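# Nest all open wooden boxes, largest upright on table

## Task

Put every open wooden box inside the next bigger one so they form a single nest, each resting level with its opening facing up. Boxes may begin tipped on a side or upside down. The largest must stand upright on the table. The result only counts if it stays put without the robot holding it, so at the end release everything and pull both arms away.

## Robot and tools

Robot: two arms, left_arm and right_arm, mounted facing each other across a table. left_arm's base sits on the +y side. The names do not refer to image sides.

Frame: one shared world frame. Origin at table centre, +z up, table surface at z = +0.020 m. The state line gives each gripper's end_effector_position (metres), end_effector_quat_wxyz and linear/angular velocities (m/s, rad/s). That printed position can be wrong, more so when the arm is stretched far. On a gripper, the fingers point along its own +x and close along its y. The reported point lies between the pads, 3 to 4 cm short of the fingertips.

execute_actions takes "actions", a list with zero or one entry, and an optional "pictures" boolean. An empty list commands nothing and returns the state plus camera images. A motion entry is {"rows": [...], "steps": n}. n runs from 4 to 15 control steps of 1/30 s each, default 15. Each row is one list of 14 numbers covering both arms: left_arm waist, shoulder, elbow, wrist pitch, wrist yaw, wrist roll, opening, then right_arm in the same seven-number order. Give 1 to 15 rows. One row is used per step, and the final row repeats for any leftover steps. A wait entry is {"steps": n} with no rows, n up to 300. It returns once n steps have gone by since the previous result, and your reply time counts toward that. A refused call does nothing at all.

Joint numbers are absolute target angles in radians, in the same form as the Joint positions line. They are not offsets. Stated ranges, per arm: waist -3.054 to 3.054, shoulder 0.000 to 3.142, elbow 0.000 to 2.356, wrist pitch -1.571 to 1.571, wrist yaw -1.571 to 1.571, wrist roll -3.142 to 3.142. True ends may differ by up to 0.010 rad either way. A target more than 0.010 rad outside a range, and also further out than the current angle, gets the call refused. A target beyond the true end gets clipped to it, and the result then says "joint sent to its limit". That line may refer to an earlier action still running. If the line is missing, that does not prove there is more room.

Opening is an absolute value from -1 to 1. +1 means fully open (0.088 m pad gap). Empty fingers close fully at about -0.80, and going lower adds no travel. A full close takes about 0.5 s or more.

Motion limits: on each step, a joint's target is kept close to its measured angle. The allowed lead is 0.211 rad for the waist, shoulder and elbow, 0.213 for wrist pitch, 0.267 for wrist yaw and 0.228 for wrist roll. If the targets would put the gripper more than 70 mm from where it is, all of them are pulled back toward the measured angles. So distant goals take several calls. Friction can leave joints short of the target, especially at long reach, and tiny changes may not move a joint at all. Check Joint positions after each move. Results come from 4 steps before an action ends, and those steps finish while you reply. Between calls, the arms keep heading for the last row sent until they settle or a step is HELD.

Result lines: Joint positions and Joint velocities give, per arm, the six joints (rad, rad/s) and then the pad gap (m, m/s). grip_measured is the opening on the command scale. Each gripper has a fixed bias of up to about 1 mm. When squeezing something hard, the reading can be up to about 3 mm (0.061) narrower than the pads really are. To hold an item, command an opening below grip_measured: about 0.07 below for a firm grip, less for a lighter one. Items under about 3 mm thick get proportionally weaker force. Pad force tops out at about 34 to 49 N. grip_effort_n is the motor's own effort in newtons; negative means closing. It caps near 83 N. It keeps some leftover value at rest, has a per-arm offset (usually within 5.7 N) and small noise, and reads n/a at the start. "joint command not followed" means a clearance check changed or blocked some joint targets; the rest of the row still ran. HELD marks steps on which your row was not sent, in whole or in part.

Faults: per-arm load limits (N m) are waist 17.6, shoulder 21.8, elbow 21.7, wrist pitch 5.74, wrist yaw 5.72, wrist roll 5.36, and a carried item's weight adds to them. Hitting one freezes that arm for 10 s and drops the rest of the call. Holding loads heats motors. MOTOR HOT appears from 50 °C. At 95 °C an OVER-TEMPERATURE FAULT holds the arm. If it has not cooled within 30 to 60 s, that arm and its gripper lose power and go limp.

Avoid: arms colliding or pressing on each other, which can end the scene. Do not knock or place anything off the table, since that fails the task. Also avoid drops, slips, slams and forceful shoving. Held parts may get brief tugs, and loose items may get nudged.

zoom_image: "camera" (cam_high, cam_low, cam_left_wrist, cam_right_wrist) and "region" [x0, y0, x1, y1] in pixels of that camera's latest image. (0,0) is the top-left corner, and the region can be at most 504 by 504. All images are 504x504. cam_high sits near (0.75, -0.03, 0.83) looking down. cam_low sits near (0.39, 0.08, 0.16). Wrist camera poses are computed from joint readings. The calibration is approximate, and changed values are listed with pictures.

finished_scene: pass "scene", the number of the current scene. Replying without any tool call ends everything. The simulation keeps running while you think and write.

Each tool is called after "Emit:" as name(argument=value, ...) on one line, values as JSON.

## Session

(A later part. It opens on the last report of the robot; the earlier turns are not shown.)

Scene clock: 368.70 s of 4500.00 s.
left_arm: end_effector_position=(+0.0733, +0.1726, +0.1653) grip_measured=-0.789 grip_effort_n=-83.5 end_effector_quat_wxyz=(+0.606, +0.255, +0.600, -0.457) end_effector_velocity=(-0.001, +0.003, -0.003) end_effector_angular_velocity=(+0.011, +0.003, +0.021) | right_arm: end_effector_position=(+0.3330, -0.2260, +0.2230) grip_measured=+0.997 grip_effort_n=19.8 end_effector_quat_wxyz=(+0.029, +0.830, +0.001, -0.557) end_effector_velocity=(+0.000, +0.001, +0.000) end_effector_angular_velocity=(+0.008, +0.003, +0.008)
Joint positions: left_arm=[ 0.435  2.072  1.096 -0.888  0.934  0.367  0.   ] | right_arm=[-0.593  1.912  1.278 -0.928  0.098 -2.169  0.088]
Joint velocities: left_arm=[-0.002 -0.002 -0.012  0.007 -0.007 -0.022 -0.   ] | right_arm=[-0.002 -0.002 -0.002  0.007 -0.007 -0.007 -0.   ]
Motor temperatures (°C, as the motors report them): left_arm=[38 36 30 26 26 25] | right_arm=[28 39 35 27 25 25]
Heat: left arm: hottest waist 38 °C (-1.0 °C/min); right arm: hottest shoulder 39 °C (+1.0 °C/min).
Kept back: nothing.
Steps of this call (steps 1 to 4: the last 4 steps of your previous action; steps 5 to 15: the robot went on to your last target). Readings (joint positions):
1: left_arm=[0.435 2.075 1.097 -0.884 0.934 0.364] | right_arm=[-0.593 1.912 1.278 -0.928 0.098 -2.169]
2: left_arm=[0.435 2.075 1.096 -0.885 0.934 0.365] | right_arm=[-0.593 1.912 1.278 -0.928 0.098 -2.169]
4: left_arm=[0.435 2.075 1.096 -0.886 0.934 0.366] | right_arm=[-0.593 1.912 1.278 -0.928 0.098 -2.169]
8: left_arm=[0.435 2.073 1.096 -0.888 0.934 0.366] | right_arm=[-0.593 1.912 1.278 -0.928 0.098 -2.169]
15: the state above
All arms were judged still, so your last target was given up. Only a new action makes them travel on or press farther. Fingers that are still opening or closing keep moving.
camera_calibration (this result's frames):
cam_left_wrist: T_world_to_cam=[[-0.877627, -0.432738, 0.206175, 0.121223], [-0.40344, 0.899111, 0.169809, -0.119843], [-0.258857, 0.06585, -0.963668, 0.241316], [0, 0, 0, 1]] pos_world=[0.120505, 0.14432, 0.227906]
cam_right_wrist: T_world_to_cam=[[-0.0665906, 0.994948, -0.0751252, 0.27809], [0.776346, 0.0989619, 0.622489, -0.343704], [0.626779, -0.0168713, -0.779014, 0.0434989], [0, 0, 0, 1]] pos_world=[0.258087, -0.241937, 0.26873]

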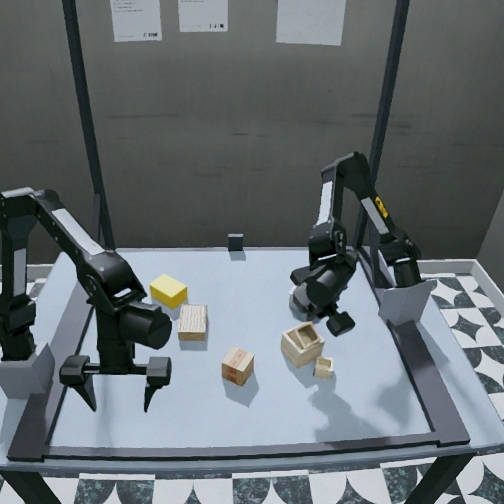

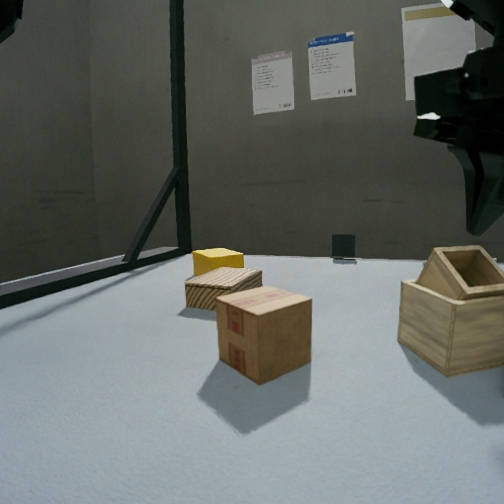

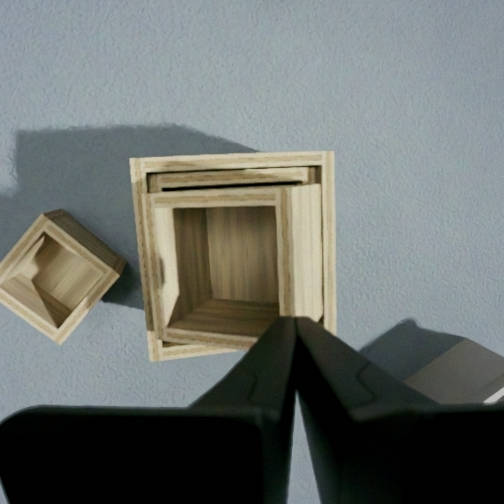

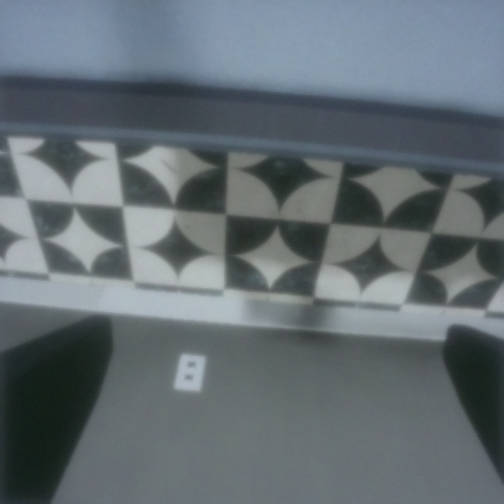

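Emit:
execute_actions(actions=[{"rows":[[0.40,2.10,1.10,-0.83,0.93,0.33,-0.6,-0.593,1.912,1.278,-0.928,0.098,-2.169,1]],"steps":12}])

Emit:
execute_actions(actions=[{"rows":[[0.372,2.205,1.125,-0.775,0.93,0.30,-0.6,-0.593,1.912,1.278,-0.928,0.098,-2.169,1]],"steps":15}])

Emit:
execute_actions(actions=[{"rows":[[0.382,2.196,1.122,-0.788,0.933,0.316,-0.4,-0.593,1.912,1.278,-0.928,0.098,-2.169,1],[0.382,2.196,1.122,-0.788,0.933,0.316,-0.3,-0.593,1.912,1.278,-0.928,0.098,-2.169,1],[0.382,2.196,1.122,-0.788,0.933,0.316,-0.1,-0.593,1.912,1.278,-0.928,0.098,-2.169,1]],"steps":15}], pictures=true)

Scene clock: 369.57 s of 4500.00 s.
left_arm: end_effector_position=(+0.0736, +0.1666, +0.1554) grip_measured=-0.635 grip_effort_n=15.6 end_effector_quat_wxyz=(+0.602, +0.265, +0.597, -0.459) end_effector_velocity=(+0.000, -0.000, -0.019) end_effector_angular_velocity=(+0.042, +0.021, +0.023) | right_arm: end_effector_position=(+0.3330, -0.2260, +0.2230) grip_measured=+0.997 grip_effort_n=18.8 end_effector_quat_wxyz=(+0.029, +0.830, +0.001, -0.557) end_effector_velocity=(+0.000, -0.004, -0.003) end_effector_angular_velocity=(-0.014, +0.002, -0.015)
Joint positions: left_arm=[ 0.402  2.087  1.096 -0.84   0.933  0.338  0.008] | right_arm=[-0.593  1.912  1.278 -0.928  0.098 -2.169  0.088]
Joint velocities: left_arm=[-0.042  0.042 -0.002  0.037 -0.007 -0.051  0.012] | right_arm=[-0.002  0.002 -0.007 -0.007  0.007  0.007 -0.   ]
Motor temperatures (°C, as the motors report them): left_arm=[38 36 30 26 26 25] | right_arm=[28 39 35 27 25 25]
Heat: left arm: hottest waist 38 °C (-1.0 °C/min); right arm: hottest shoulder 39 °C (+1.0 °C/min).
Steps of this call (steps 1 to 18: nothing new was sent; steps 19 to 26: the first 8 steps of this action). Readings (joint positions):
19: left_arm=[0.435 2.072 1.096 -0.885 0.933 0.365] | right_arm=[-0.593 1.912 1.278 -0.928 0.098 -2.169]
20: left_arm=[0.431 2.073 1.096 -0.873 0.933 0.358] | right_arm=[-0.593 1.912 1.278 -0.928 0.098 -2.169]
22: left_arm=[0.418 2.077 1.096 -0.853 0.933 0.348] | right_arm=[-0.593 1.912 1.278 -0.928 0.098 -2.169]
26: the state above

Scene clock: 370.07 s of 4500.00 s.
left_arm: end_effector_position=(+0.0860, +0.1607, +0.1386) grip_measured=-0.602 grip_effort_n=8.1 end_effector_quat_wxyz=(+0.598, +0.253, +0.609, -0.457) end_effector_velocity=(+0.005, +0.001, -0.004) end_effector_angular_velocity=(+0.011, +0.004, +0.028) | right_arm: end_effector_position=(+0.3330, -0.2260, +0.2230) grip_measured=+0.997 grip_effort_n=19.3 end_effector_quat_wxyz=(+0.029, +0.830, +0.001, -0.557) end_effector_velocity=(-0.001, -0.002, -0.000) end_effector_angular_velocity=(-0.004, +0.010, +0.004)
Joint positions: left_arm=[ 0.384  2.172  1.126 -0.787  0.956  0.304  0.009] | right_arm=[-0.593  1.912  1.278 -0.928  0.098 -2.169  0.088]
Joint velocities: left_arm=[ 0.002  0.022  0.007  0.007 -0.007 -0.022 -0.   ] | right_arm=[-0.002 -0.002 -0.002 -0.007 -0.007 -0.007 -0.   ]
Motor temperatures (°C, as the motors report them): left_arm=[38 36 30 26 26 25] | right_arm=[28 39 35 27 25 25]
Heat: left arm: hottest waist 38 °C (-1.0 °C/min); right arm: hottest shoulder 39 °C (+1.0 °C/min).
Steps of this call (steps 1 to 4: the last 4 steps of your previous action; steps 5 to 15: the first 11 steps of this action). Readings (joint positions):
5: left_arm=[0.400 2.098 1.097 -0.831 0.933 0.331] | right_arm=[-0.593 1.912 1.278 -0.928 0.098 -2.169]
6: left_arm=[0.397 2.112 1.103 -0.819 0.935 0.324] | right_arm=[-0.593 1.912 1.278 -0.928 0.098 -2.169]
8: left_arm=[0.389 2.145 1.117 -0.800 0.950 0.315] | right_arm=[-0.593 1.912 1.278 -0.928 0.098 -2.169]
12: left_arm=[0.384 2.167 1.124 -0.789 0.955 0.307] | right_arm=[-0.593 1.912 1.278 -0.928 0.098 -2.169]
15: the state above

Scene clock: 370.57 s of 4500.00 s.
left_arm: end_effector_position=(+0.0896, +0.1647, +0.1339) grip_measured=-0.142 grip_effort_n=15.6 end_effector_quat_wxyz=(+0.597, +0.261, +0.611, -0.449) end_effector_velocity=(-0.005, +0.003, -0.001) end_effector_angular_velocity=(+0.009, +0.020, +0.008) | right_arm: end_effector_position=(+0.3330, -0.2260, +0.2230) grip_measured=+0.997 grip_effort_n=18.4 end_effector_quat_wxyz=(+0.029, +0.830, +0.001, -0.557) end_effector_velocity=(-0.001, -0.002, -0.002) end_effector_angular_velocity=(-0.005, +0.026, +0.014)
Joint positions: left_arm=[ 0.382  2.187  1.127 -0.786  0.936  0.312  0.032] | right_arm=[-0.593  1.912  1.278 -0.928  0.098 -2.169  0.088]
Joint velocities: left_arm=[-0.002 -0.002 -0.007 -0.022  0.007  0.007  0.015] | right_arm=[-0.007  0.002 -0.002 -0.007 -0.022 -0.022 -0.   ]
Motor temperatures (°C, as the motors report them): left_arm=[38 36 30 26 26 25] | right_arm=[28 39 35 27 25 25]
Heat: left arm: hottest waist 38 °C (-1.0 °C/min); right arm: hottest shoulder 39 °C (+1.0 °C/min).
Steps of this call (steps 1 to 4: the last 4 steps of your previous action; steps 5 to 15: the first 11 steps of this action). Readings (joint positions):
5: left_arm=[0.384 2.174 1.127 -0.785 0.956 0.303] | right_arm=[-0.593 1.912 1.278 -0.928 0.098 -2.169]
6: left_arm=[0.384 2.175 1.127 -0.783 0.954 0.303] | right_arm=[-0.593 1.912 1.278 -0.928 0.098 -2.169]
8: left_arm=[0.383 2.179 1.127 -0.782 0.945 0.307] | right_arm=[-0.593 1.912 1.278 -0.928 0.098 -2.169]
12: left_arm=[0.383 2.186 1.127 -0.785 0.937 0.311] | right_arm=[-0.593 1.912 1.278 -0.928 0.098 -2.169]
15: the state above
camera_calibration (this result's frames):
cam_left_wrist: T_world_to_cam=[[-0.874083, -0.439798, 0.206292, 0.139418], [-0.401505, 0.893115, 0.20283, -0.104475], [-0.273447, 0.0944629, -0.957237, 0.211578], [0, 0, 0, 1]] pos_world=[0.137771, 0.134638, 0.19496]
cam_right_wrist: T_world_to_cam=[[-0.0665906, 0.994948, -0.0751252, 0.27809], [0.776346, 0.0989619, 0.622489, -0.343704], [0.626779, -0.0168713, -0.779014, 0.0434989], [0, 0, 0, 1]] pos_world=[0.258087, -0.241937, 0.26873]

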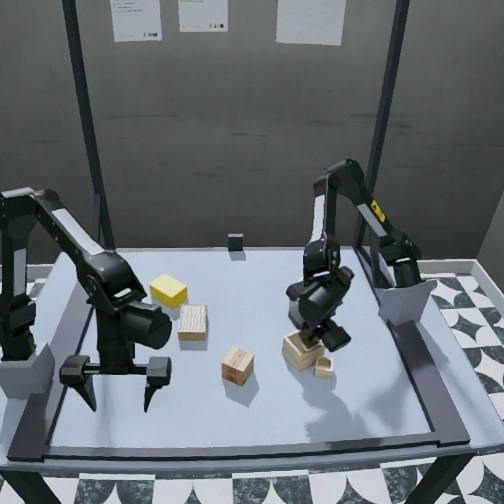

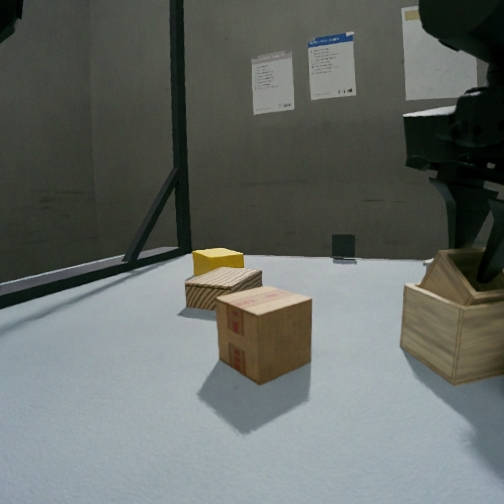

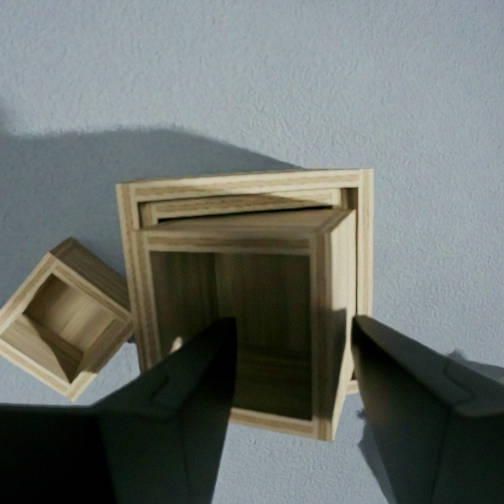

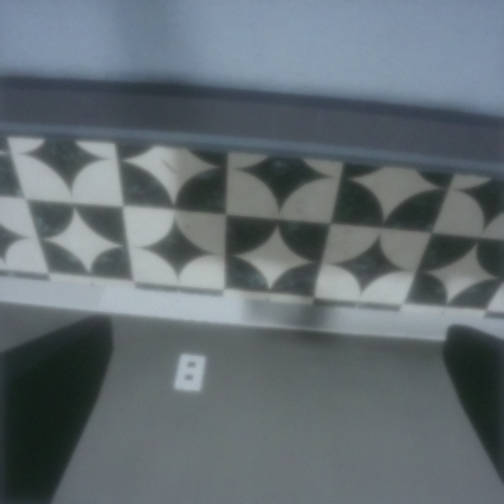

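Emit:
execute_actions(actions=[{"rows":[[0.382,2.187,1.127,-0.786,0.936,0.312,-0.4,-0.593,1.912,1.278,-0.928,0.098,-2.169,1],[0.382,2.187,1.127,-0.786,0.936,0.312,-0.5,-0.593,1.912,1.278,-0.928,0.098,-2.169,1],[0.382,2.187,1.127,-0.786,0.936,0.312,-0.6,-0.593,1.912,1.278,-0.928,0.098,-2.169,1],[0.382,2.187,1.127,-0.786,0.936,0.312,-0.75,-0.593,1.912,1.278,-0.928,0.098,-2.169,1]],"steps":15}])

Emit:
execute_actions(actions=[{"steps":12}], pictures=true)

Scene clock: 371.10 s of 4500.00 s.
left_arm: end_effector_position=(+0.0885, +0.1638, +0.1349) grip_measured=-0.691 grip_effort_n=-37.0 end_effector_quat_wxyz=(+0.596, +0.256, +0.612, -0.452) end_effector_velocity=(-0.006, +0.003, -0.002) end_effector_angular_velocity=(+0.014, +0.024, +0.018) | right_arm: end_effector_position=(+0.3330, -0.2260, +0.2230) grip_measured=+0.997 grip_effort_n=18.8 end_effector_quat_wxyz=(+0.029, +0.830, +0.001, -0.557) end_effector_velocity=(-0.002, +0.002, -0.001) end_effector_angular_velocity=(+0.015, +0.015, +0.010)
Joint positions: left_arm=[ 0.384  2.186  1.127 -0.788  0.947  0.313  0.005] | right_arm=[-0.593  1.912  1.278 -0.928  0.098 -2.169  0.088]
Joint velocities: left_arm=[-0.007 -0.002 -0.007 -0.022  0.007 -0.007 -0.019] | right_arm=[-0.002 -0.002 -0.002  0.007 -0.022 -0.007 -0.   ]
Motor temperatures (°C, as the motors report them): left_arm=[38 35 30 26 26 25] | right_arm=[28 39 35 27 25 25]
Heat: left arm: hottest waist 38 °C (-2.0 °C/min); right arm: hottest shoulder 39 °C (+1.0 °C/min).
Steps of this call (steps 1 to 4: the last 4 steps of your previous action; step 5: the robot went on to your last target; steps 6 to 16: the first 11 steps of this action). Readings (joint positions):
6: left_arm=[0.382 2.187 1.127 -0.786 0.936 0.313] | right_arm=[-0.593 1.912 1.278 -0.928 0.098 -2.169]
7: left_arm=[0.382 2.187 1.127 -0.786 0.936 0.313] | right_arm=[-0.593 1.912 1.278 -0.928 0.098 -2.169]
9: left_arm=[0.382 2.187 1.127 -0.787 0.941 0.313] | right_arm=[-0.593 1.912 1.278 -0.928 0.098 -2.169]
13: left_arm=[0.382 2.186 1.127 -0.788 0.948 0.313] | right_arm=[-0.593 1.912 1.278 -0.928 0.098 -2.169]
16: the state above

Scene clock: 371.50 s of 4500.00 s.
left_arm: end_effector_position=(+0.0886, +0.1638, +0.1349) grip_measured=-0.719 grip_effort_n=-83.5 end_effector_quat_wxyz=(+0.596, +0.256, +0.612, -0.452) end_effector_velocity=(-0.000, +0.004, -0.004) end_effector_angular_velocity=(+0.024, -0.011, -0.018) | right_arm: end_effector_position=(+0.3330, -0.2260, +0.2230) grip_measured=+0.997 grip_effort_n=18.8 end_effector_quat_wxyz=(+0.029, +0.830, +0.001, -0.557) end_effector_velocity=(+0.004, -0.004, +0.001) end_effector_angular_velocity=(-0.017, -0.015, -0.006)
Joint positions: left_arm=[ 0.384  2.186  1.127 -0.788  0.947  0.313  0.004] | right_arm=[-0.593  1.912  1.278 -0.928  0.098 -2.169  0.088]
Joint velocities: left_arm=[-0.007  0.002 -0.002 -0.007 -0.022  0.022  0.   ] | right_arm=[-0.007  0.002  0.002 -0.007  0.022 -0.007  0.   ]
Motor temperatures (°C, as the motors report them): left_arm=[38 35 30 26 26 25] | right_arm=[28 39 35 27 25 25]
Heat: left arm: hottest waist 38 °C (-2.0 °C/min); right arm: hottest shoulder 39 °C (+1.0 °C/min).
Kept back: nothing.
Steps of this call (steps 1 to 4: the last 4 steps of your previous action; steps 5 to 12: the robot went on to your last target). Readings (joint positions):
1: left_arm=[0.384 2.186 1.127 -0.788 0.947 0.313] | right_arm=[-0.593 1.912 1.278 -0.928 0.098 -2.169]
2: left_arm=[0.384 2.186 1.127 -0.788 0.947 0.313] | right_arm=[-0.593 1.912 1.278 -0.928 0.098 -2.169]
4: left_arm=[0.384 2.186 1.127 -0.788 0.947 0.313] | right_arm=[-0.593 1.912 1.278 -0.928 0.098 -2.169]
8: left_arm=[0.384 2.186 1.127 -0.788 0.947 0.313] | right_arm=[-0.593 1.912 1.278 -0.928 0.098 -2.169]
12: the state above
camera_calibration (this result's frames):
cam_left_wrist: T_world_to_cam=[[-0.871909, -0.439017, 0.216882, 0.136184], [-0.401024, 0.894369, 0.198202, -0.103923], [-0.280987, 0.0858394, -0.955865, 0.214266], [0, 0, 0, 1]] pos_world=[0.13727, 0.13434, 0.195872]
cam_right_wrist: T_world_to_cam=[[-0.0665906, 0.994948, -0.0751252, 0.27809], [0.776346, 0.0989619, 0.622489, -0.343704], [0.626779, -0.0168713, -0.779014, 0.0434989], [0, 0, 0, 1]] pos_world=[0.258087, -0.241937, 0.26873]

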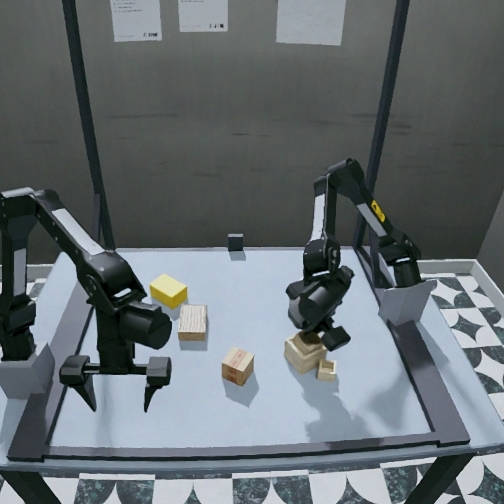

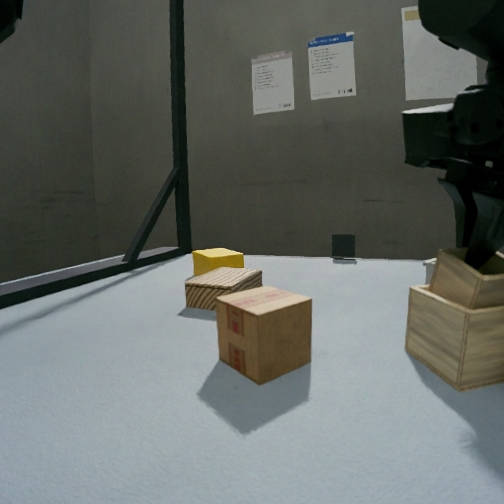

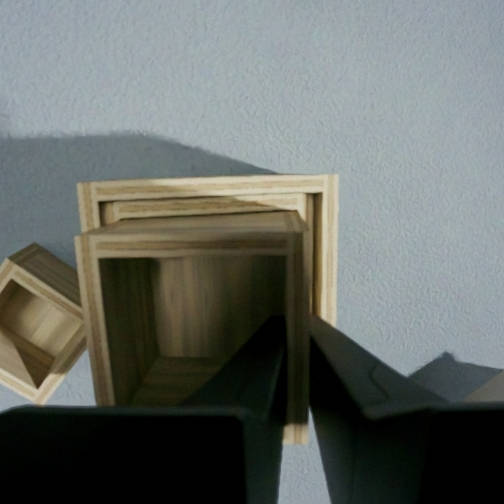

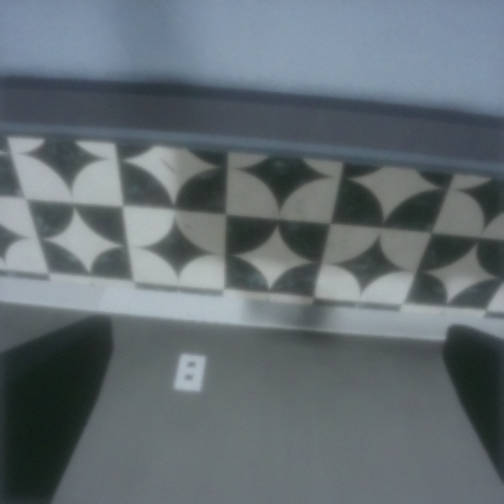

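Emit:
execute_actions(actions=[{"rows":[[0.384,2.186,1.127,-0.788,0.947,0.313,-0.65,-0.593,1.912,1.278,-0.928,0.098,-2.169,1],[0.384,2.186,1.127,-0.788,0.947,0.313,-0.6,-0.593,1.912,1.278,-0.928,0.098,-2.169,1],[0.384,2.186,1.127,-0.788,0.947,0.313,-0.5,-0.593,1.912,1.278,-0.928,0.098,-2.169,1]],"steps":15}], pictures=true)

Scene clock: 372.00 s of 4500.00 s.
left_arm: end_effector_position=(+0.0887, +0.1639, +0.1349) grip_measured=-0.522 grip_effort_n=15.6 end_effector_quat_wxyz=(+0.596, +0.256, +0.612, -0.452) end_effector_velocity=(-0.001, +0.000, +0.000) end_effector_angular_velocity=(+0.012, +0.002, +0.021) | right_arm: end_effector_position=(+0.3330, -0.2260, +0.2230) grip_measured=+0.997 grip_effort_n=18.8 end_effector_quat_wxyz=(+0.029, +0.830, +0.001, -0.557) end_effector_velocity=(-0.003, +0.001, +0.002) end_effector_angular_velocity=(+0.011, +0.018, +0.009)
Joint positions: left_arm=[ 0.384  2.186  1.127 -0.788  0.946  0.313  0.013] | right_arm=[-0.593  1.912  1.278 -0.928  0.098 -2.169  0.088]
Joint velocities: left_arm=[-0.002 -0.002  0.002 -0.007 -0.007 -0.022  0.007] | right_arm=[-0.002 -0.007  0.002 -0.007 -0.022 -0.007 -0.   ]
Motor temperatures (°C, as the motors report them): left_arm=[38 35 30 26 26 25] | right_arm=[28 39 35 27 25 25]
Heat: left arm: hottest waist 38 °C (-2.0 °C/min); right arm: hottest shoulder 39 °C (+1.0 °C/min).
Steps of this call (steps 1 to 4: the robot went on to your last target; steps 5 to 15: the first 11 steps of this action). Readings (joint positions):
5: left_arm=[0.384 2.186 1.127 -0.788 0.947 0.313] | right_arm=[-0.593 1.912 1.278 -0.928 0.098 -2.169]
6: left_arm=[0.384 2.186 1.127 -0.788 0.948 0.313] | right_arm=[-0.593 1.912 1.278 -0.928 0.098 -2.169]
8: left_arm=[0.384 2.186 1.127 -0.788 0.947 0.313] | right_arm=[-0.593 1.912 1.278 -0.928 0.098 -2.169]
12: left_arm=[0.384 2.186 1.127 -0.788 0.946 0.313] | right_arm=[-0.593 1.912 1.278 -0.928 0.098 -2.169]
15: the state above
camera_calibration (this result's frames):
cam_left_wrist: T_world_to_cam=[[-0.872008, -0.439164, 0.216186, 0.136418], [-0.401153, 0.894246, 0.198498, -0.103967], [-0.280497, 0.0863681, -0.955961, 0.214134], [0, 0, 0, 1]] pos_world=[0.137315, 0.134388, 0.195849]
cam_right_wrist: T_world_to_cam=[[-0.0665906, 0.994948, -0.0751252, 0.27809], [0.776346, 0.0989619, 0.622489, -0.343704], [0.626779, -0.0168713, -0.779014, 0.0434989], [0, 0, 0, 1]] pos_world=[0.258087, -0.241937, 0.26873]

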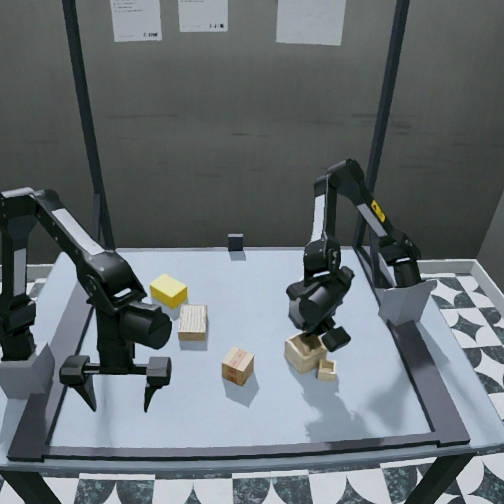

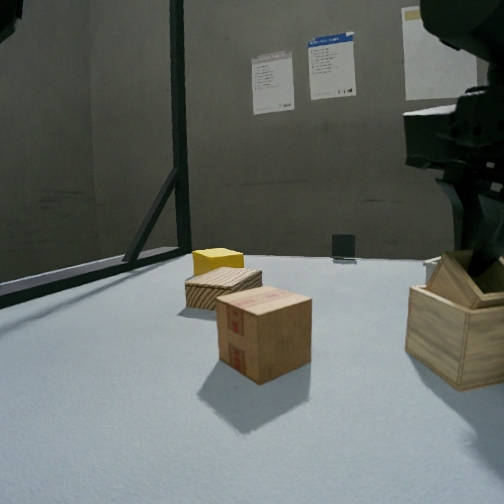

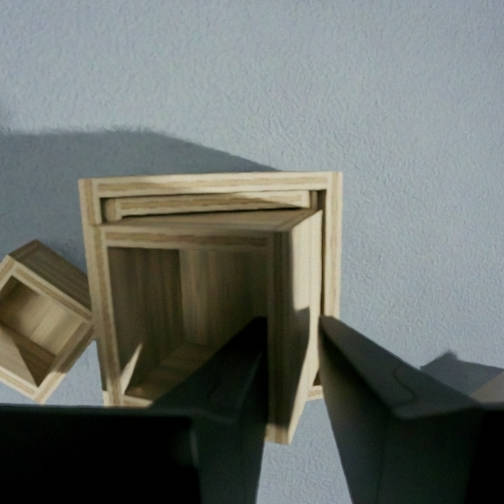

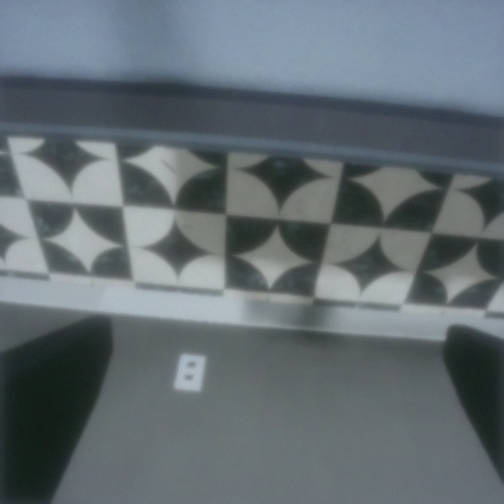

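Emit:
execute_actions(actions=[{"rows":[[0.384,2.186,1.127,-0.788,0.947,0.313,-0.6,-0.593,1.912,1.278,-0.928,0.098,-2.169,1],[0.384,2.186,1.127,-0.788,0.947,0.313,-0.68,-0.593,1.912,1.278,-0.928,0.098,-2.169,1],[0.384,2.186,1.127,-0.788,0.947,0.313,-0.78,-0.593,1.912,1.278,-0.928,0.098,-2.169,1]],"steps":15}])

Emit:
execute_actions(actions=[{"rows":[[0.405,2.14,1.118,-0.823,0.945,0.334,-0.78,-0.593,1.912,1.278,-0.928,0.098,-2.169,1]],"steps":15}], pictures=true)

Scene clock: 372.57 s of 4500.00 s.
left_arm: end_effector_position=(+0.0885, +0.1638, +0.1350) grip_measured=-0.723 grip_effort_n=-83.5 end_effector_quat_wxyz=(+0.596, +0.256, +0.612, -0.453) end_effector_velocity=(-0.003, +0.002, +0.000) end_effector_angular_velocity=(+0.017, +0.007, +0.016) | right_arm: end_effector_position=(+0.3330, -0.2260, +0.2230) grip_measured=+0.997 grip_effort_n=19.3 end_effector_quat_wxyz=(+0.029, +0.830, +0.001, -0.557) end_effector_velocity=(-0.001, -0.000, +0.001) end_effector_angular_velocity=(-0.000, +0.008, +0.005)
Joint positions: left_arm=[ 0.384  2.186  1.127 -0.788  0.948  0.313  0.004] | right_arm=[-0.593  1.912  1.278 -0.928  0.098 -2.169  0.088]
Joint velocities: left_arm=[-0.002 -0.007 -0.002 -0.022 -0.007 -0.007 -0.   ] | right_arm=[-0.002 -0.002  0.002 -0.007 -0.007 -0.007 -0.   ]
Motor temperatures (°C, as the motors report them): left_arm=[38 35 30 26 26 25] | right_arm=[28 39 35 27 25 25]
Heat: left arm: hottest waist 38 °C (-2.0 °C/min); right arm: hottest shoulder 39 °C (+1.0 °C/min).
Steps of this call (steps 1 to 4: the last 4 steps of your previous action; steps 5 to 6: the robot went on to your last target; steps 7 to 17: the first 11 steps of this action). Readings (joint positions):
7: left_arm=[0.384 2.186 1.127 -0.788 0.946 0.313] | right_arm=[-0.593 1.912 1.278 -0.928 0.098 -2.169]
8: left_arm=[0.384 2.186 1.127 -0.788 0.946 0.313] | right_arm=[-0.593 1.912 1.278 -0.928 0.098 -2.169]
10: left_arm=[0.384 2.186 1.127 -0.788 0.946 0.313] | right_arm=[-0.593 1.912 1.278 -0.928 0.098 -2.169]
14: left_arm=[0.384 2.186 1.127 -0.788 0.948 0.313] | right_arm=[-0.593 1.912 1.278 -0.928 0.098 -2.169]
17: the state above

Scene clock: 373.07 s of 4500.00 s.
left_arm: end_effector_position=(+0.0845, +0.1643, +0.1452) grip_measured=-0.723 grip_effort_n=-83.5 end_effector_quat_wxyz=(+0.599, +0.255, +0.607, -0.456) end_effector_velocity=(-0.003, +0.005, -0.002) end_effector_angular_velocity=(+0.022, +0.014, +0.022) | right_arm: end_effector_position=(+0.3330, -0.2260, +0.2230) grip_measured=+0.997 grip_effort_n=19.3 end_effector_quat_wxyz=(+0.029, +0.830, +0.001, -0.557) end_effector_velocity=(-0.001, +0.002, -0.000) end_effector_angular_velocity=(+0.012, +0.002, -0.001)
Joint positions: left_arm=[ 0.399  2.154  1.124 -0.819  0.948  0.33   0.004] | right_arm=[-0.593  1.912  1.278 -0.928  0.098 -2.169  0.088]
Joint velocities: left_arm=[-0.002 -0.002 -0.007 -0.022 -0.007 -0.007 -0.   ] | right_arm=[ 0.002 -0.002 -0.002  0.007 -0.007  0.007 -0.   ]
Motor temperatures (°C, as the motors report them): left_arm=[38 35 30 26 26 25] | right_arm=[28 39 35 27 25 25]
Heat: left arm: hottest waist 38 °C (-2.0 °C/min); right arm: hottest shoulder 39 °C (+1.0 °C/min).
Steps of this call (steps 1 to 4: the last 4 steps of your previous action; steps 5 to 15: the first 11 steps of this action). Readings (joint positions):
5: left_arm=[0.385 2.184 1.127 -0.790 0.948 0.314] | right_arm=[-0.593 1.912 1.278 -0.928 0.098 -2.169]
6: left_arm=[0.386 2.181 1.126 -0.797 0.948 0.317] | right_arm=[-0.593 1.912 1.278 -0.928 0.098 -2.169]
8: left_arm=[0.391 2.172 1.124 -0.809 0.948 0.323] | right_arm=[-0.593 1.912 1.278 -0.928 0.098 -2.169]
12: left_arm=[0.398 2.157 1.124 -0.816 0.948 0.328] | right_arm=[-0.593 1.912 1.278 -0.928 0.098 -2.169]
15: the state above
camera_calibration (this result's frames):
cam_left_wrist: T_world_to_cam=[[-0.874609, -0.43354, 0.217031, 0.129925], [-0.399055, 0.897948, 0.185592, -0.106929], [-0.275344, 0.0757126, -0.95836, 0.224388], [0, 0, 0, 1]] pos_world=[0.132747, 0.135356, 0.206691]
cam_right_wrist: T_world_to_cam=[[-0.0665906, 0.994948, -0.0751252, 0.27809], [0.776346, 0.0989619, 0.622489, -0.343704], [0.626779, -0.0168713, -0.779014, 0.0434989], [0, 0, 0, 1]] pos_world=[0.258087, -0.241937, 0.26873]

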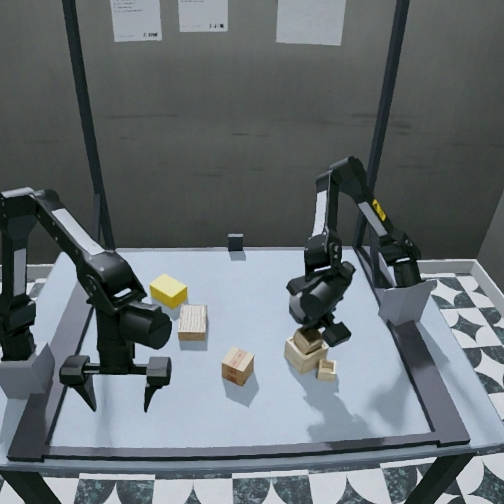

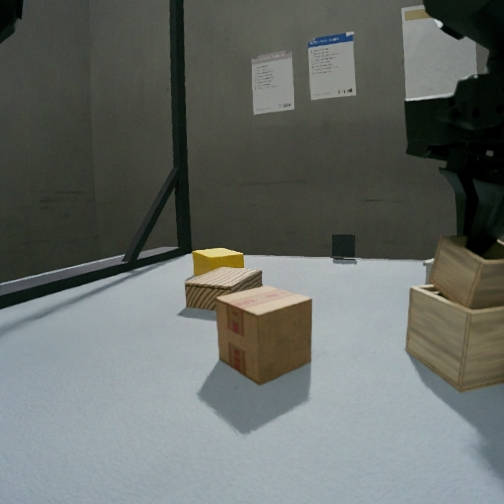

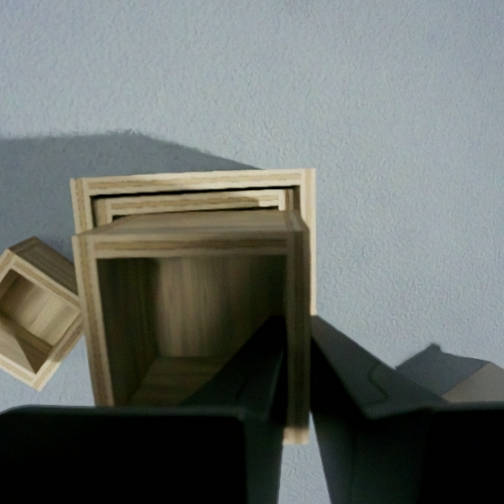

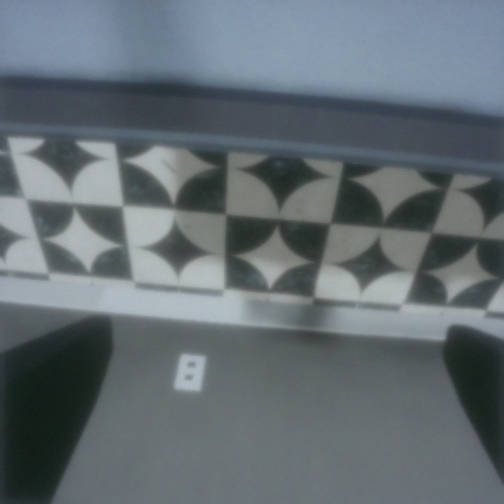

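Emit:
zoom_image(camera="cam_left_wrist", region=[60,150,360,290])

Emit:
zoom_image(camera="cam_low", region=[384,220,504,400])

Region (60, 150, 360, 290) of cam_left_wrist's 504x504 image, scaled by 1.680, with more detail than that image has; it fills the top 235 rows of this view, and the rest is white.

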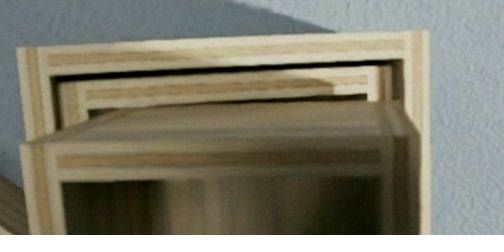

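Region (384, 220, 504, 400) of cam_low's 504x504 image, scaled by 2.800, with more detail than that image has.

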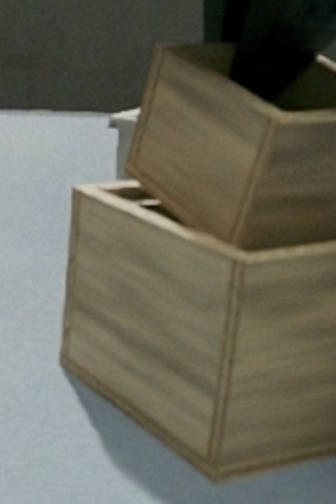

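Emit:
execute_actions(actions=[{"rows":[[0.411,2.182,1.15,-0.816,0.948,0.336,-0.78,-0.593,1.912,1.278,-0.928,0.098,-2.169,1]],"steps":15}], pictures=true)

Emit:
zoom_image(camera="cam_left_wrist", region=[60,150,360,290])

Scene clock: 374.17 s of 4500.00 s.
left_arm: end_effector_position=(+0.0892, +0.1633, +0.1451) grip_measured=-0.723 grip_effort_n=-83.5 end_effector_quat_wxyz=(+0.600, +0.253, +0.607, -0.456) end_effector_velocity=(+0.004, +0.000, -0.004) end_effector_angular_velocity=(+0.009, -0.001, +0.007) | right_arm: end_effector_position=(+0.3330, -0.2260, +0.2230) grip_measured=+0.997 grip_effort_n=19.8 end_effector_quat_wxyz=(+0.029, +0.830, +0.001, -0.557) end_effector_velocity=(+0.001, +0.002, +0.002) end_effector_angular_velocity=(+0.012, +0.000, +0.009)
Joint positions: left_arm=[ 0.405  2.171  1.138 -0.82   0.948  0.332  0.004] | right_arm=[-0.593  1.912  1.278 -0.928  0.098 -2.169  0.088]
Joint velocities: left_arm=[-0.002  0.017  0.007  0.007 -0.007 -0.007  0.   ] | right_arm=[-0.002 -0.002  0.002  0.007 -0.007 -0.007  0.   ]
Motor temperatures (°C, as the motors report them): left_arm=[38 35 30 26 26 25] | right_arm=[28 39 35 27 25 25]
Heat: left arm: hottest waist 38 °C (-2.0 °C/min); right arm: hottest shoulder 39 °C (+1.0 °C/min).
Steps of this call (steps 1 to 4: the last 4 steps of your previous action; steps 5 to 15: the robot went on to your last target; steps 16 to 22: nothing new was sent; steps 23 to 33: the first 11 steps of this action). Readings (joint positions):
23: left_arm=[0.400 2.154 1.123 -0.821 0.948 0.331] | right_arm=[-0.593 1.912 1.278 -0.928 0.098 -2.169]
24: left_arm=[0.400 2.155 1.125 -0.821 0.948 0.332] | right_arm=[-0.593 1.912 1.278 -0.928 0.098 -2.169]
26: left_arm=[0.402 2.160 1.131 -0.821 0.948 0.332] | right_arm=[-0.593 1.912 1.278 -0.928 0.098 -2.169]
30: left_arm=[0.405 2.168 1.137 -0.820 0.948 0.332] | right_arm=[-0.593 1.912 1.278 -0.928 0.098 -2.169]
33: the state above
camera_calibration (this result's frames):
cam_left_wrist: T_world_to_cam=[[-0.872753, -0.436702, 0.218158, 0.133779], [-0.402762, 0.896684, 0.183683, -0.103423], [-0.275834, 0.0724439, -0.958471, 0.226269], [0, 0, 0, 1]] pos_world=[0.137514, 0.134767, 0.206685]
cam_right_wrist: T_world_to_cam=[[-0.0665906, 0.994948, -0.0751252, 0.27809], [0.776346, 0.0989619, 0.622489, -0.343704], [0.626779, -0.0168713, -0.779014, 0.0434989], [0, 0, 0, 1]] pos_world=[0.258087, -0.241937, 0.26873]

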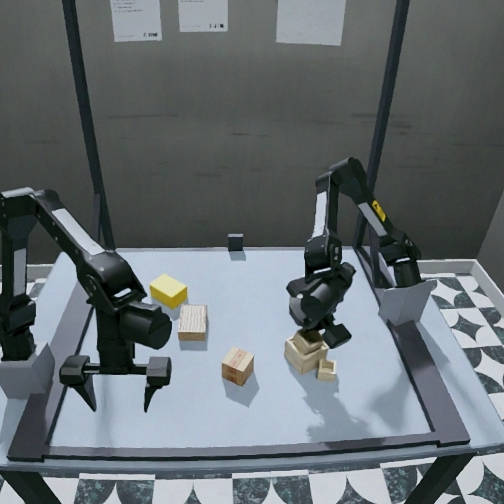

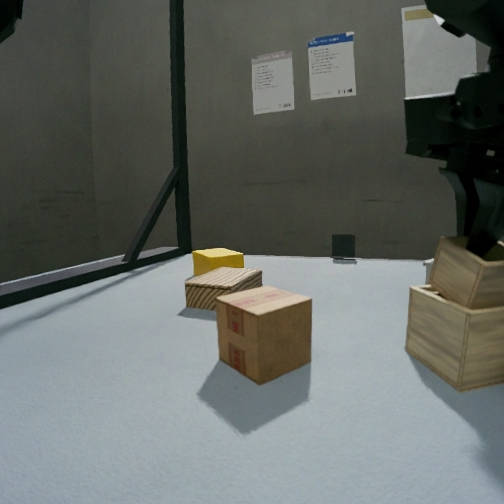

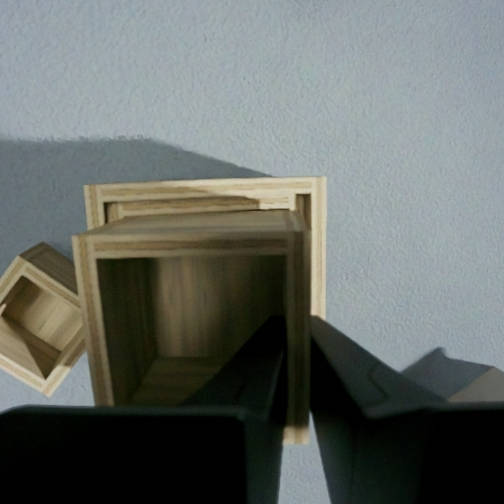

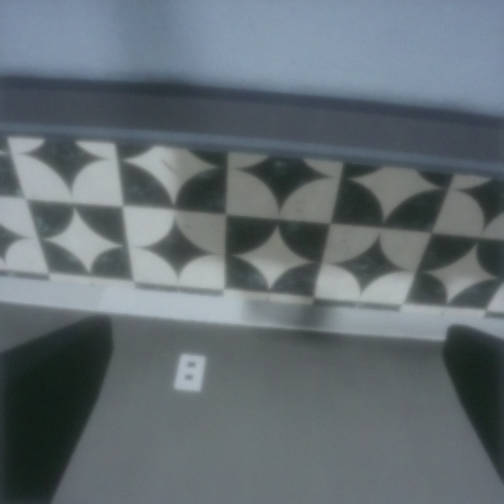

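Region (60, 150, 360, 290) of cam_left_wrist's 504x504 image, scaled by 1.680, with more detail than that image has; it fills the top 235 rows of this view, and the rest is white.

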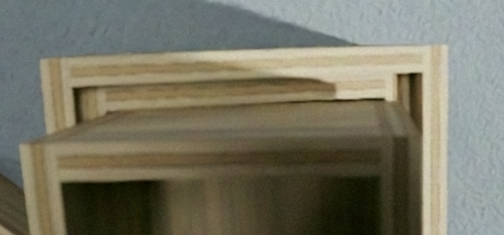

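Emit:
execute_actions(actions=[{"rows":[[0.412,2.19,1.15,-0.812,0.948,0.336,-0.78,-0.593,1.912,1.278,-0.928,0.098,-2.169,1]],"steps":15}], pictures=true)

Emit:
zoom_image(camera="cam_left_wrist", region=[60,150,360,290])

Scene clock: 374.70 s of 4500.00 s.
left_arm: end_effector_position=(+0.0912, +0.1635, +0.1436) grip_measured=-0.723 grip_effort_n=-83.5 end_effector_quat_wxyz=(+0.600, +0.253, +0.607, -0.456) end_effector_velocity=(-0.004, +0.008, -0.002) end_effector_angular_velocity=(+0.040, +0.013, +0.032) | right_arm: end_effector_position=(+0.3330, -0.2260, +0.2230) grip_measured=+0.997 grip_effort_n=18.8 end_effector_quat_wxyz=(+0.029, +0.830, +0.001, -0.557) end_effector_velocity=(-0.002, -0.002, +0.001) end_effector_angular_velocity=(+0.005, +0.007, -0.008)
Joint positions: left_arm=[ 0.406  2.18   1.141 -0.815  0.948  0.333  0.004] | right_arm=[-0.593  1.912  1.278 -0.928  0.098 -2.169  0.088]
Joint velocities: left_arm=[-0.002 -0.002 -0.007 -0.037 -0.022 -0.007 -0.   ] | right_arm=[-0.002 -0.007 -0.002 -0.007 -0.007  0.007  0.   ]
Motor temperatures (°C, as the motors report them): left_arm=[38 35 30 26 26 25] | right_arm=[28 39 35 27 25 25]
Heat: left arm: hottest waist 38 °C (-2.0 °C/min); right arm: hottest shoulder 39 °C (+1.0 °C/min).
Steps of this call (steps 1 to 4: the last 4 steps of your previous action; step 5: the robot went on to your last target; steps 6 to 16: the first 11 steps of this action). Readings (joint positions):
6: left_arm=[0.405 2.173 1.140 -0.819 0.948 0.332] | right_arm=[-0.593 1.912 1.278 -0.928 0.098 -2.169]
7: left_arm=[0.405 2.175 1.140 -0.818 0.948 0.332] | right_arm=[-0.593 1.912 1.278 -0.928 0.098 -2.169]
9: left_arm=[0.405 2.177 1.141 -0.816 0.948 0.333] | right_arm=[-0.593 1.912 1.278 -0.928 0.098 -2.169]
13: left_arm=[0.406 2.180 1.141 -0.815 0.948 0.333] | right_arm=[-0.593 1.912 1.278 -0.928 0.098 -2.169]
16: the state above
camera_calibration (this result's frames):
cam_left_wrist: T_world_to_cam=[[-0.872471, -0.437082, 0.218526, 0.135977], [-0.403041, 0.8965, 0.183974, -0.102485], [-0.27632, 0.0724368, -0.958332, 0.225412], [0, 0, 0, 1]] pos_world=[0.139616, 0.134983, 0.205159]
cam_right_wrist: T_world_to_cam=[[-0.0665906, 0.994948, -0.0751252, 0.27809], [0.776346, 0.0989619, 0.622489, -0.343704], [0.626779, -0.0168713, -0.779014, 0.0434989], [0, 0, 0, 1]] pos_world=[0.258087, -0.241937, 0.26873]

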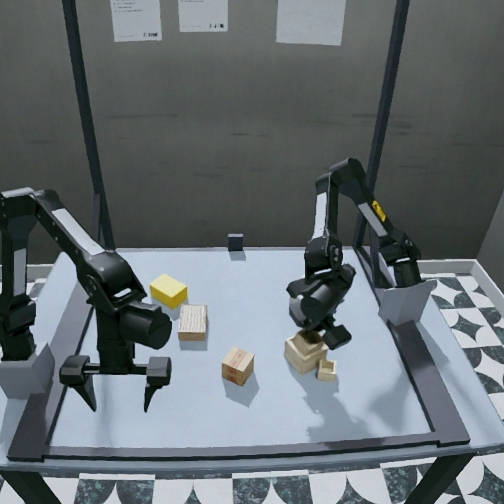

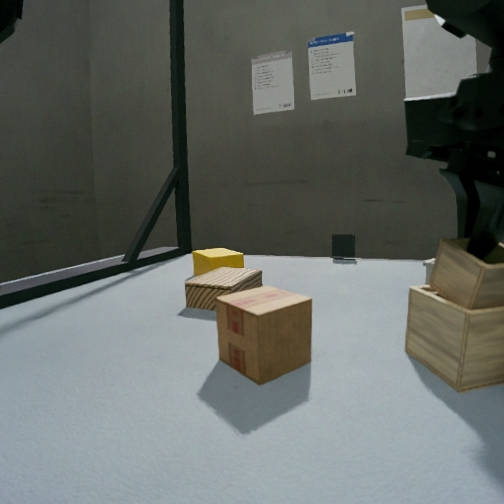

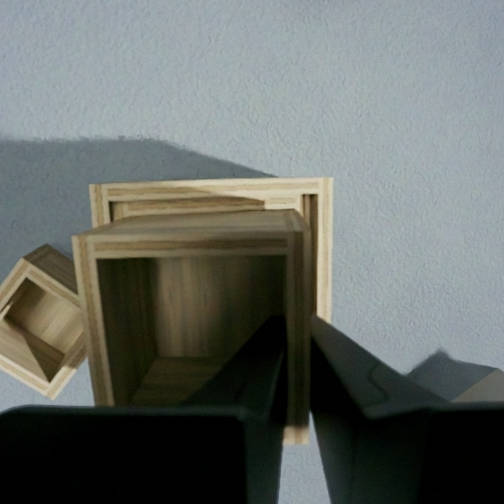

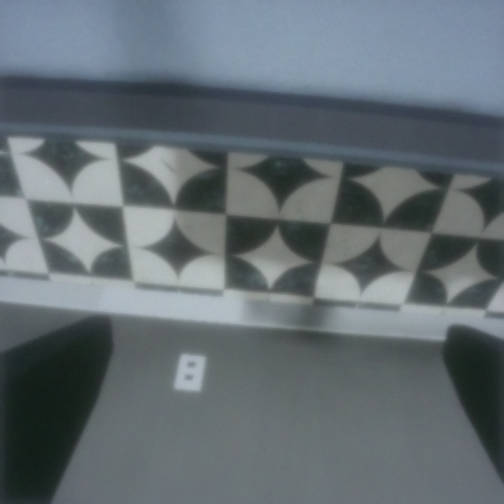

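Region (60, 150, 360, 290) of cam_left_wrist's 504x504 image, scaled by 1.680, with more detail than that image has; it fills the top 235 rows of this view, and the rest is white.

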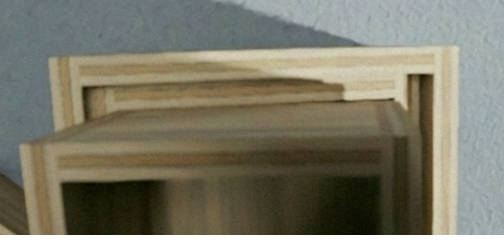

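Emit:
execute_actions(actions=[{"rows":[[0.42,2.178,1.126,-0.803,0.948,0.338,-0.78,-0.593,1.912,1.278,-0.928,0.098,-2.169,1]],"steps":15}], pictures=true)

Emit:
zoom_image(camera="cam_left_wrist", region=[60,150,360,290])

Scene clock: 375.23 s of 4500.00 s.
left_arm: end_effector_position=(+0.0931, +0.1653, +0.1438) grip_measured=-0.723 grip_effort_n=-83.5 end_effector_quat_wxyz=(+0.602, +0.251, +0.605, -0.456) end_effector_velocity=(-0.002, +0.001, -0.002) end_effector_angular_velocity=(-0.002, +0.009, +0.006) | right_arm: end_effector_position=(+0.3330, -0.2260, +0.2230) grip_measured=+0.997 grip_effort_n=19.3 end_effector_quat_wxyz=(+0.029, +0.830, +0.001, -0.557) end_effector_velocity=(-0.000, -0.003, +0.000) end_effector_angular_velocity=(-0.009, +0.011, +0.013)
Joint positions: left_arm=[ 0.413  2.18   1.133 -0.805  0.948  0.335  0.004] | right_arm=[-0.593  1.912  1.278 -0.928  0.098 -2.169  0.088]
Joint velocities: left_arm=[-0.002 -0.002 -0.012  0.007  0.007 -0.007 -0.   ] | right_arm=[-0.007 -0.002 -0.002 -0.007 -0.007 -0.022 -0.   ]
Motor temperatures (°C, as the motors report them): left_arm=[38 35 30 26 26 25] | right_arm=[28 39 35 27 25 25]
Heat: left arm: hottest waist 38 °C (-2.0 °C/min); right arm: hottest shoulder 39 °C (+1.0 °C/min).
Steps of this call (steps 1 to 4: the last 4 steps of your previous action; step 5: the robot went on to your last target; steps 6 to 16: the first 11 steps of this action). Readings (joint positions):
6: left_arm=[0.406 2.180 1.141 -0.815 0.948 0.333] | right_arm=[-0.593 1.912 1.278 -0.928 0.098 -2.169]
7: left_arm=[0.407 2.180 1.140 -0.812 0.948 0.334] | right_arm=[-0.593 1.912 1.278 -0.928 0.098 -2.169]
9: left_arm=[0.409 2.180 1.138 -0.809 0.948 0.334] | right_arm=[-0.593 1.912 1.278 -0.928 0.098 -2.169]
13: left_arm=[0.413 2.180 1.134 -0.806 0.948 0.335] | right_arm=[-0.593 1.912 1.278 -0.928 0.098 -2.169]
16: the state above
camera_calibration (this result's frames):
cam_left_wrist: T_world_to_cam=[[-0.872311, -0.437657, 0.218014, 0.138522], [-0.405616, 0.896707, 0.177179, -0.102198], [-0.273038, 0.066125, -0.959728, 0.226974], [0, 0, 0, 1]] pos_world=[0.141353, 0.137258, 0.205741]
cam_right_wrist: T_world_to_cam=[[-0.0665906, 0.994948, -0.0751252, 0.27809], [0.776346, 0.0989619, 0.622489, -0.343704], [0.626779, -0.0168713, -0.779014, 0.0434989], [0, 0, 0, 1]] pos_world=[0.258087, -0.241937, 0.26873]

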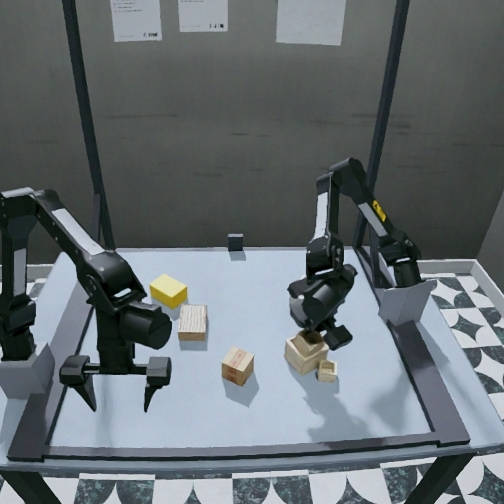

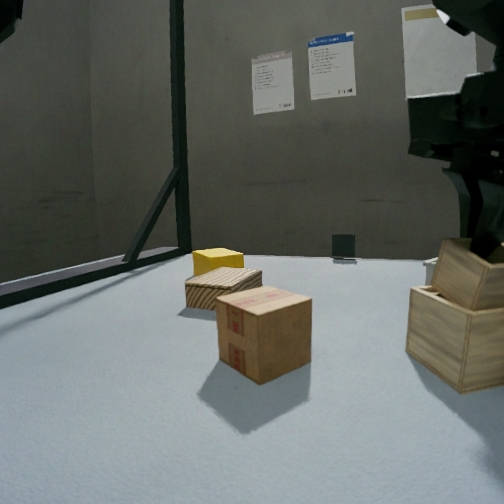

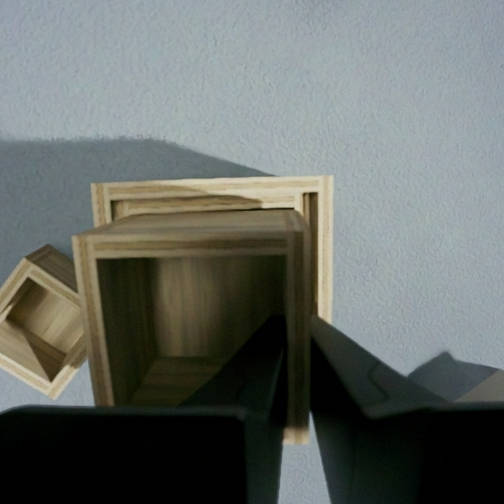

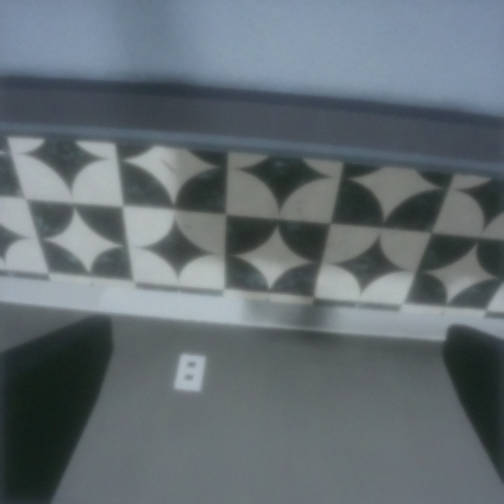

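Region (60, 150, 360, 290) of cam_left_wrist's 504x504 image, scaled by 1.680, with more detail than that image has; it fills the top 235 rows of this view, and the rest is white.

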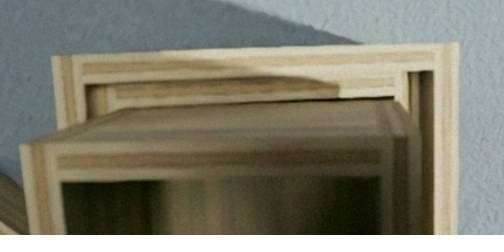

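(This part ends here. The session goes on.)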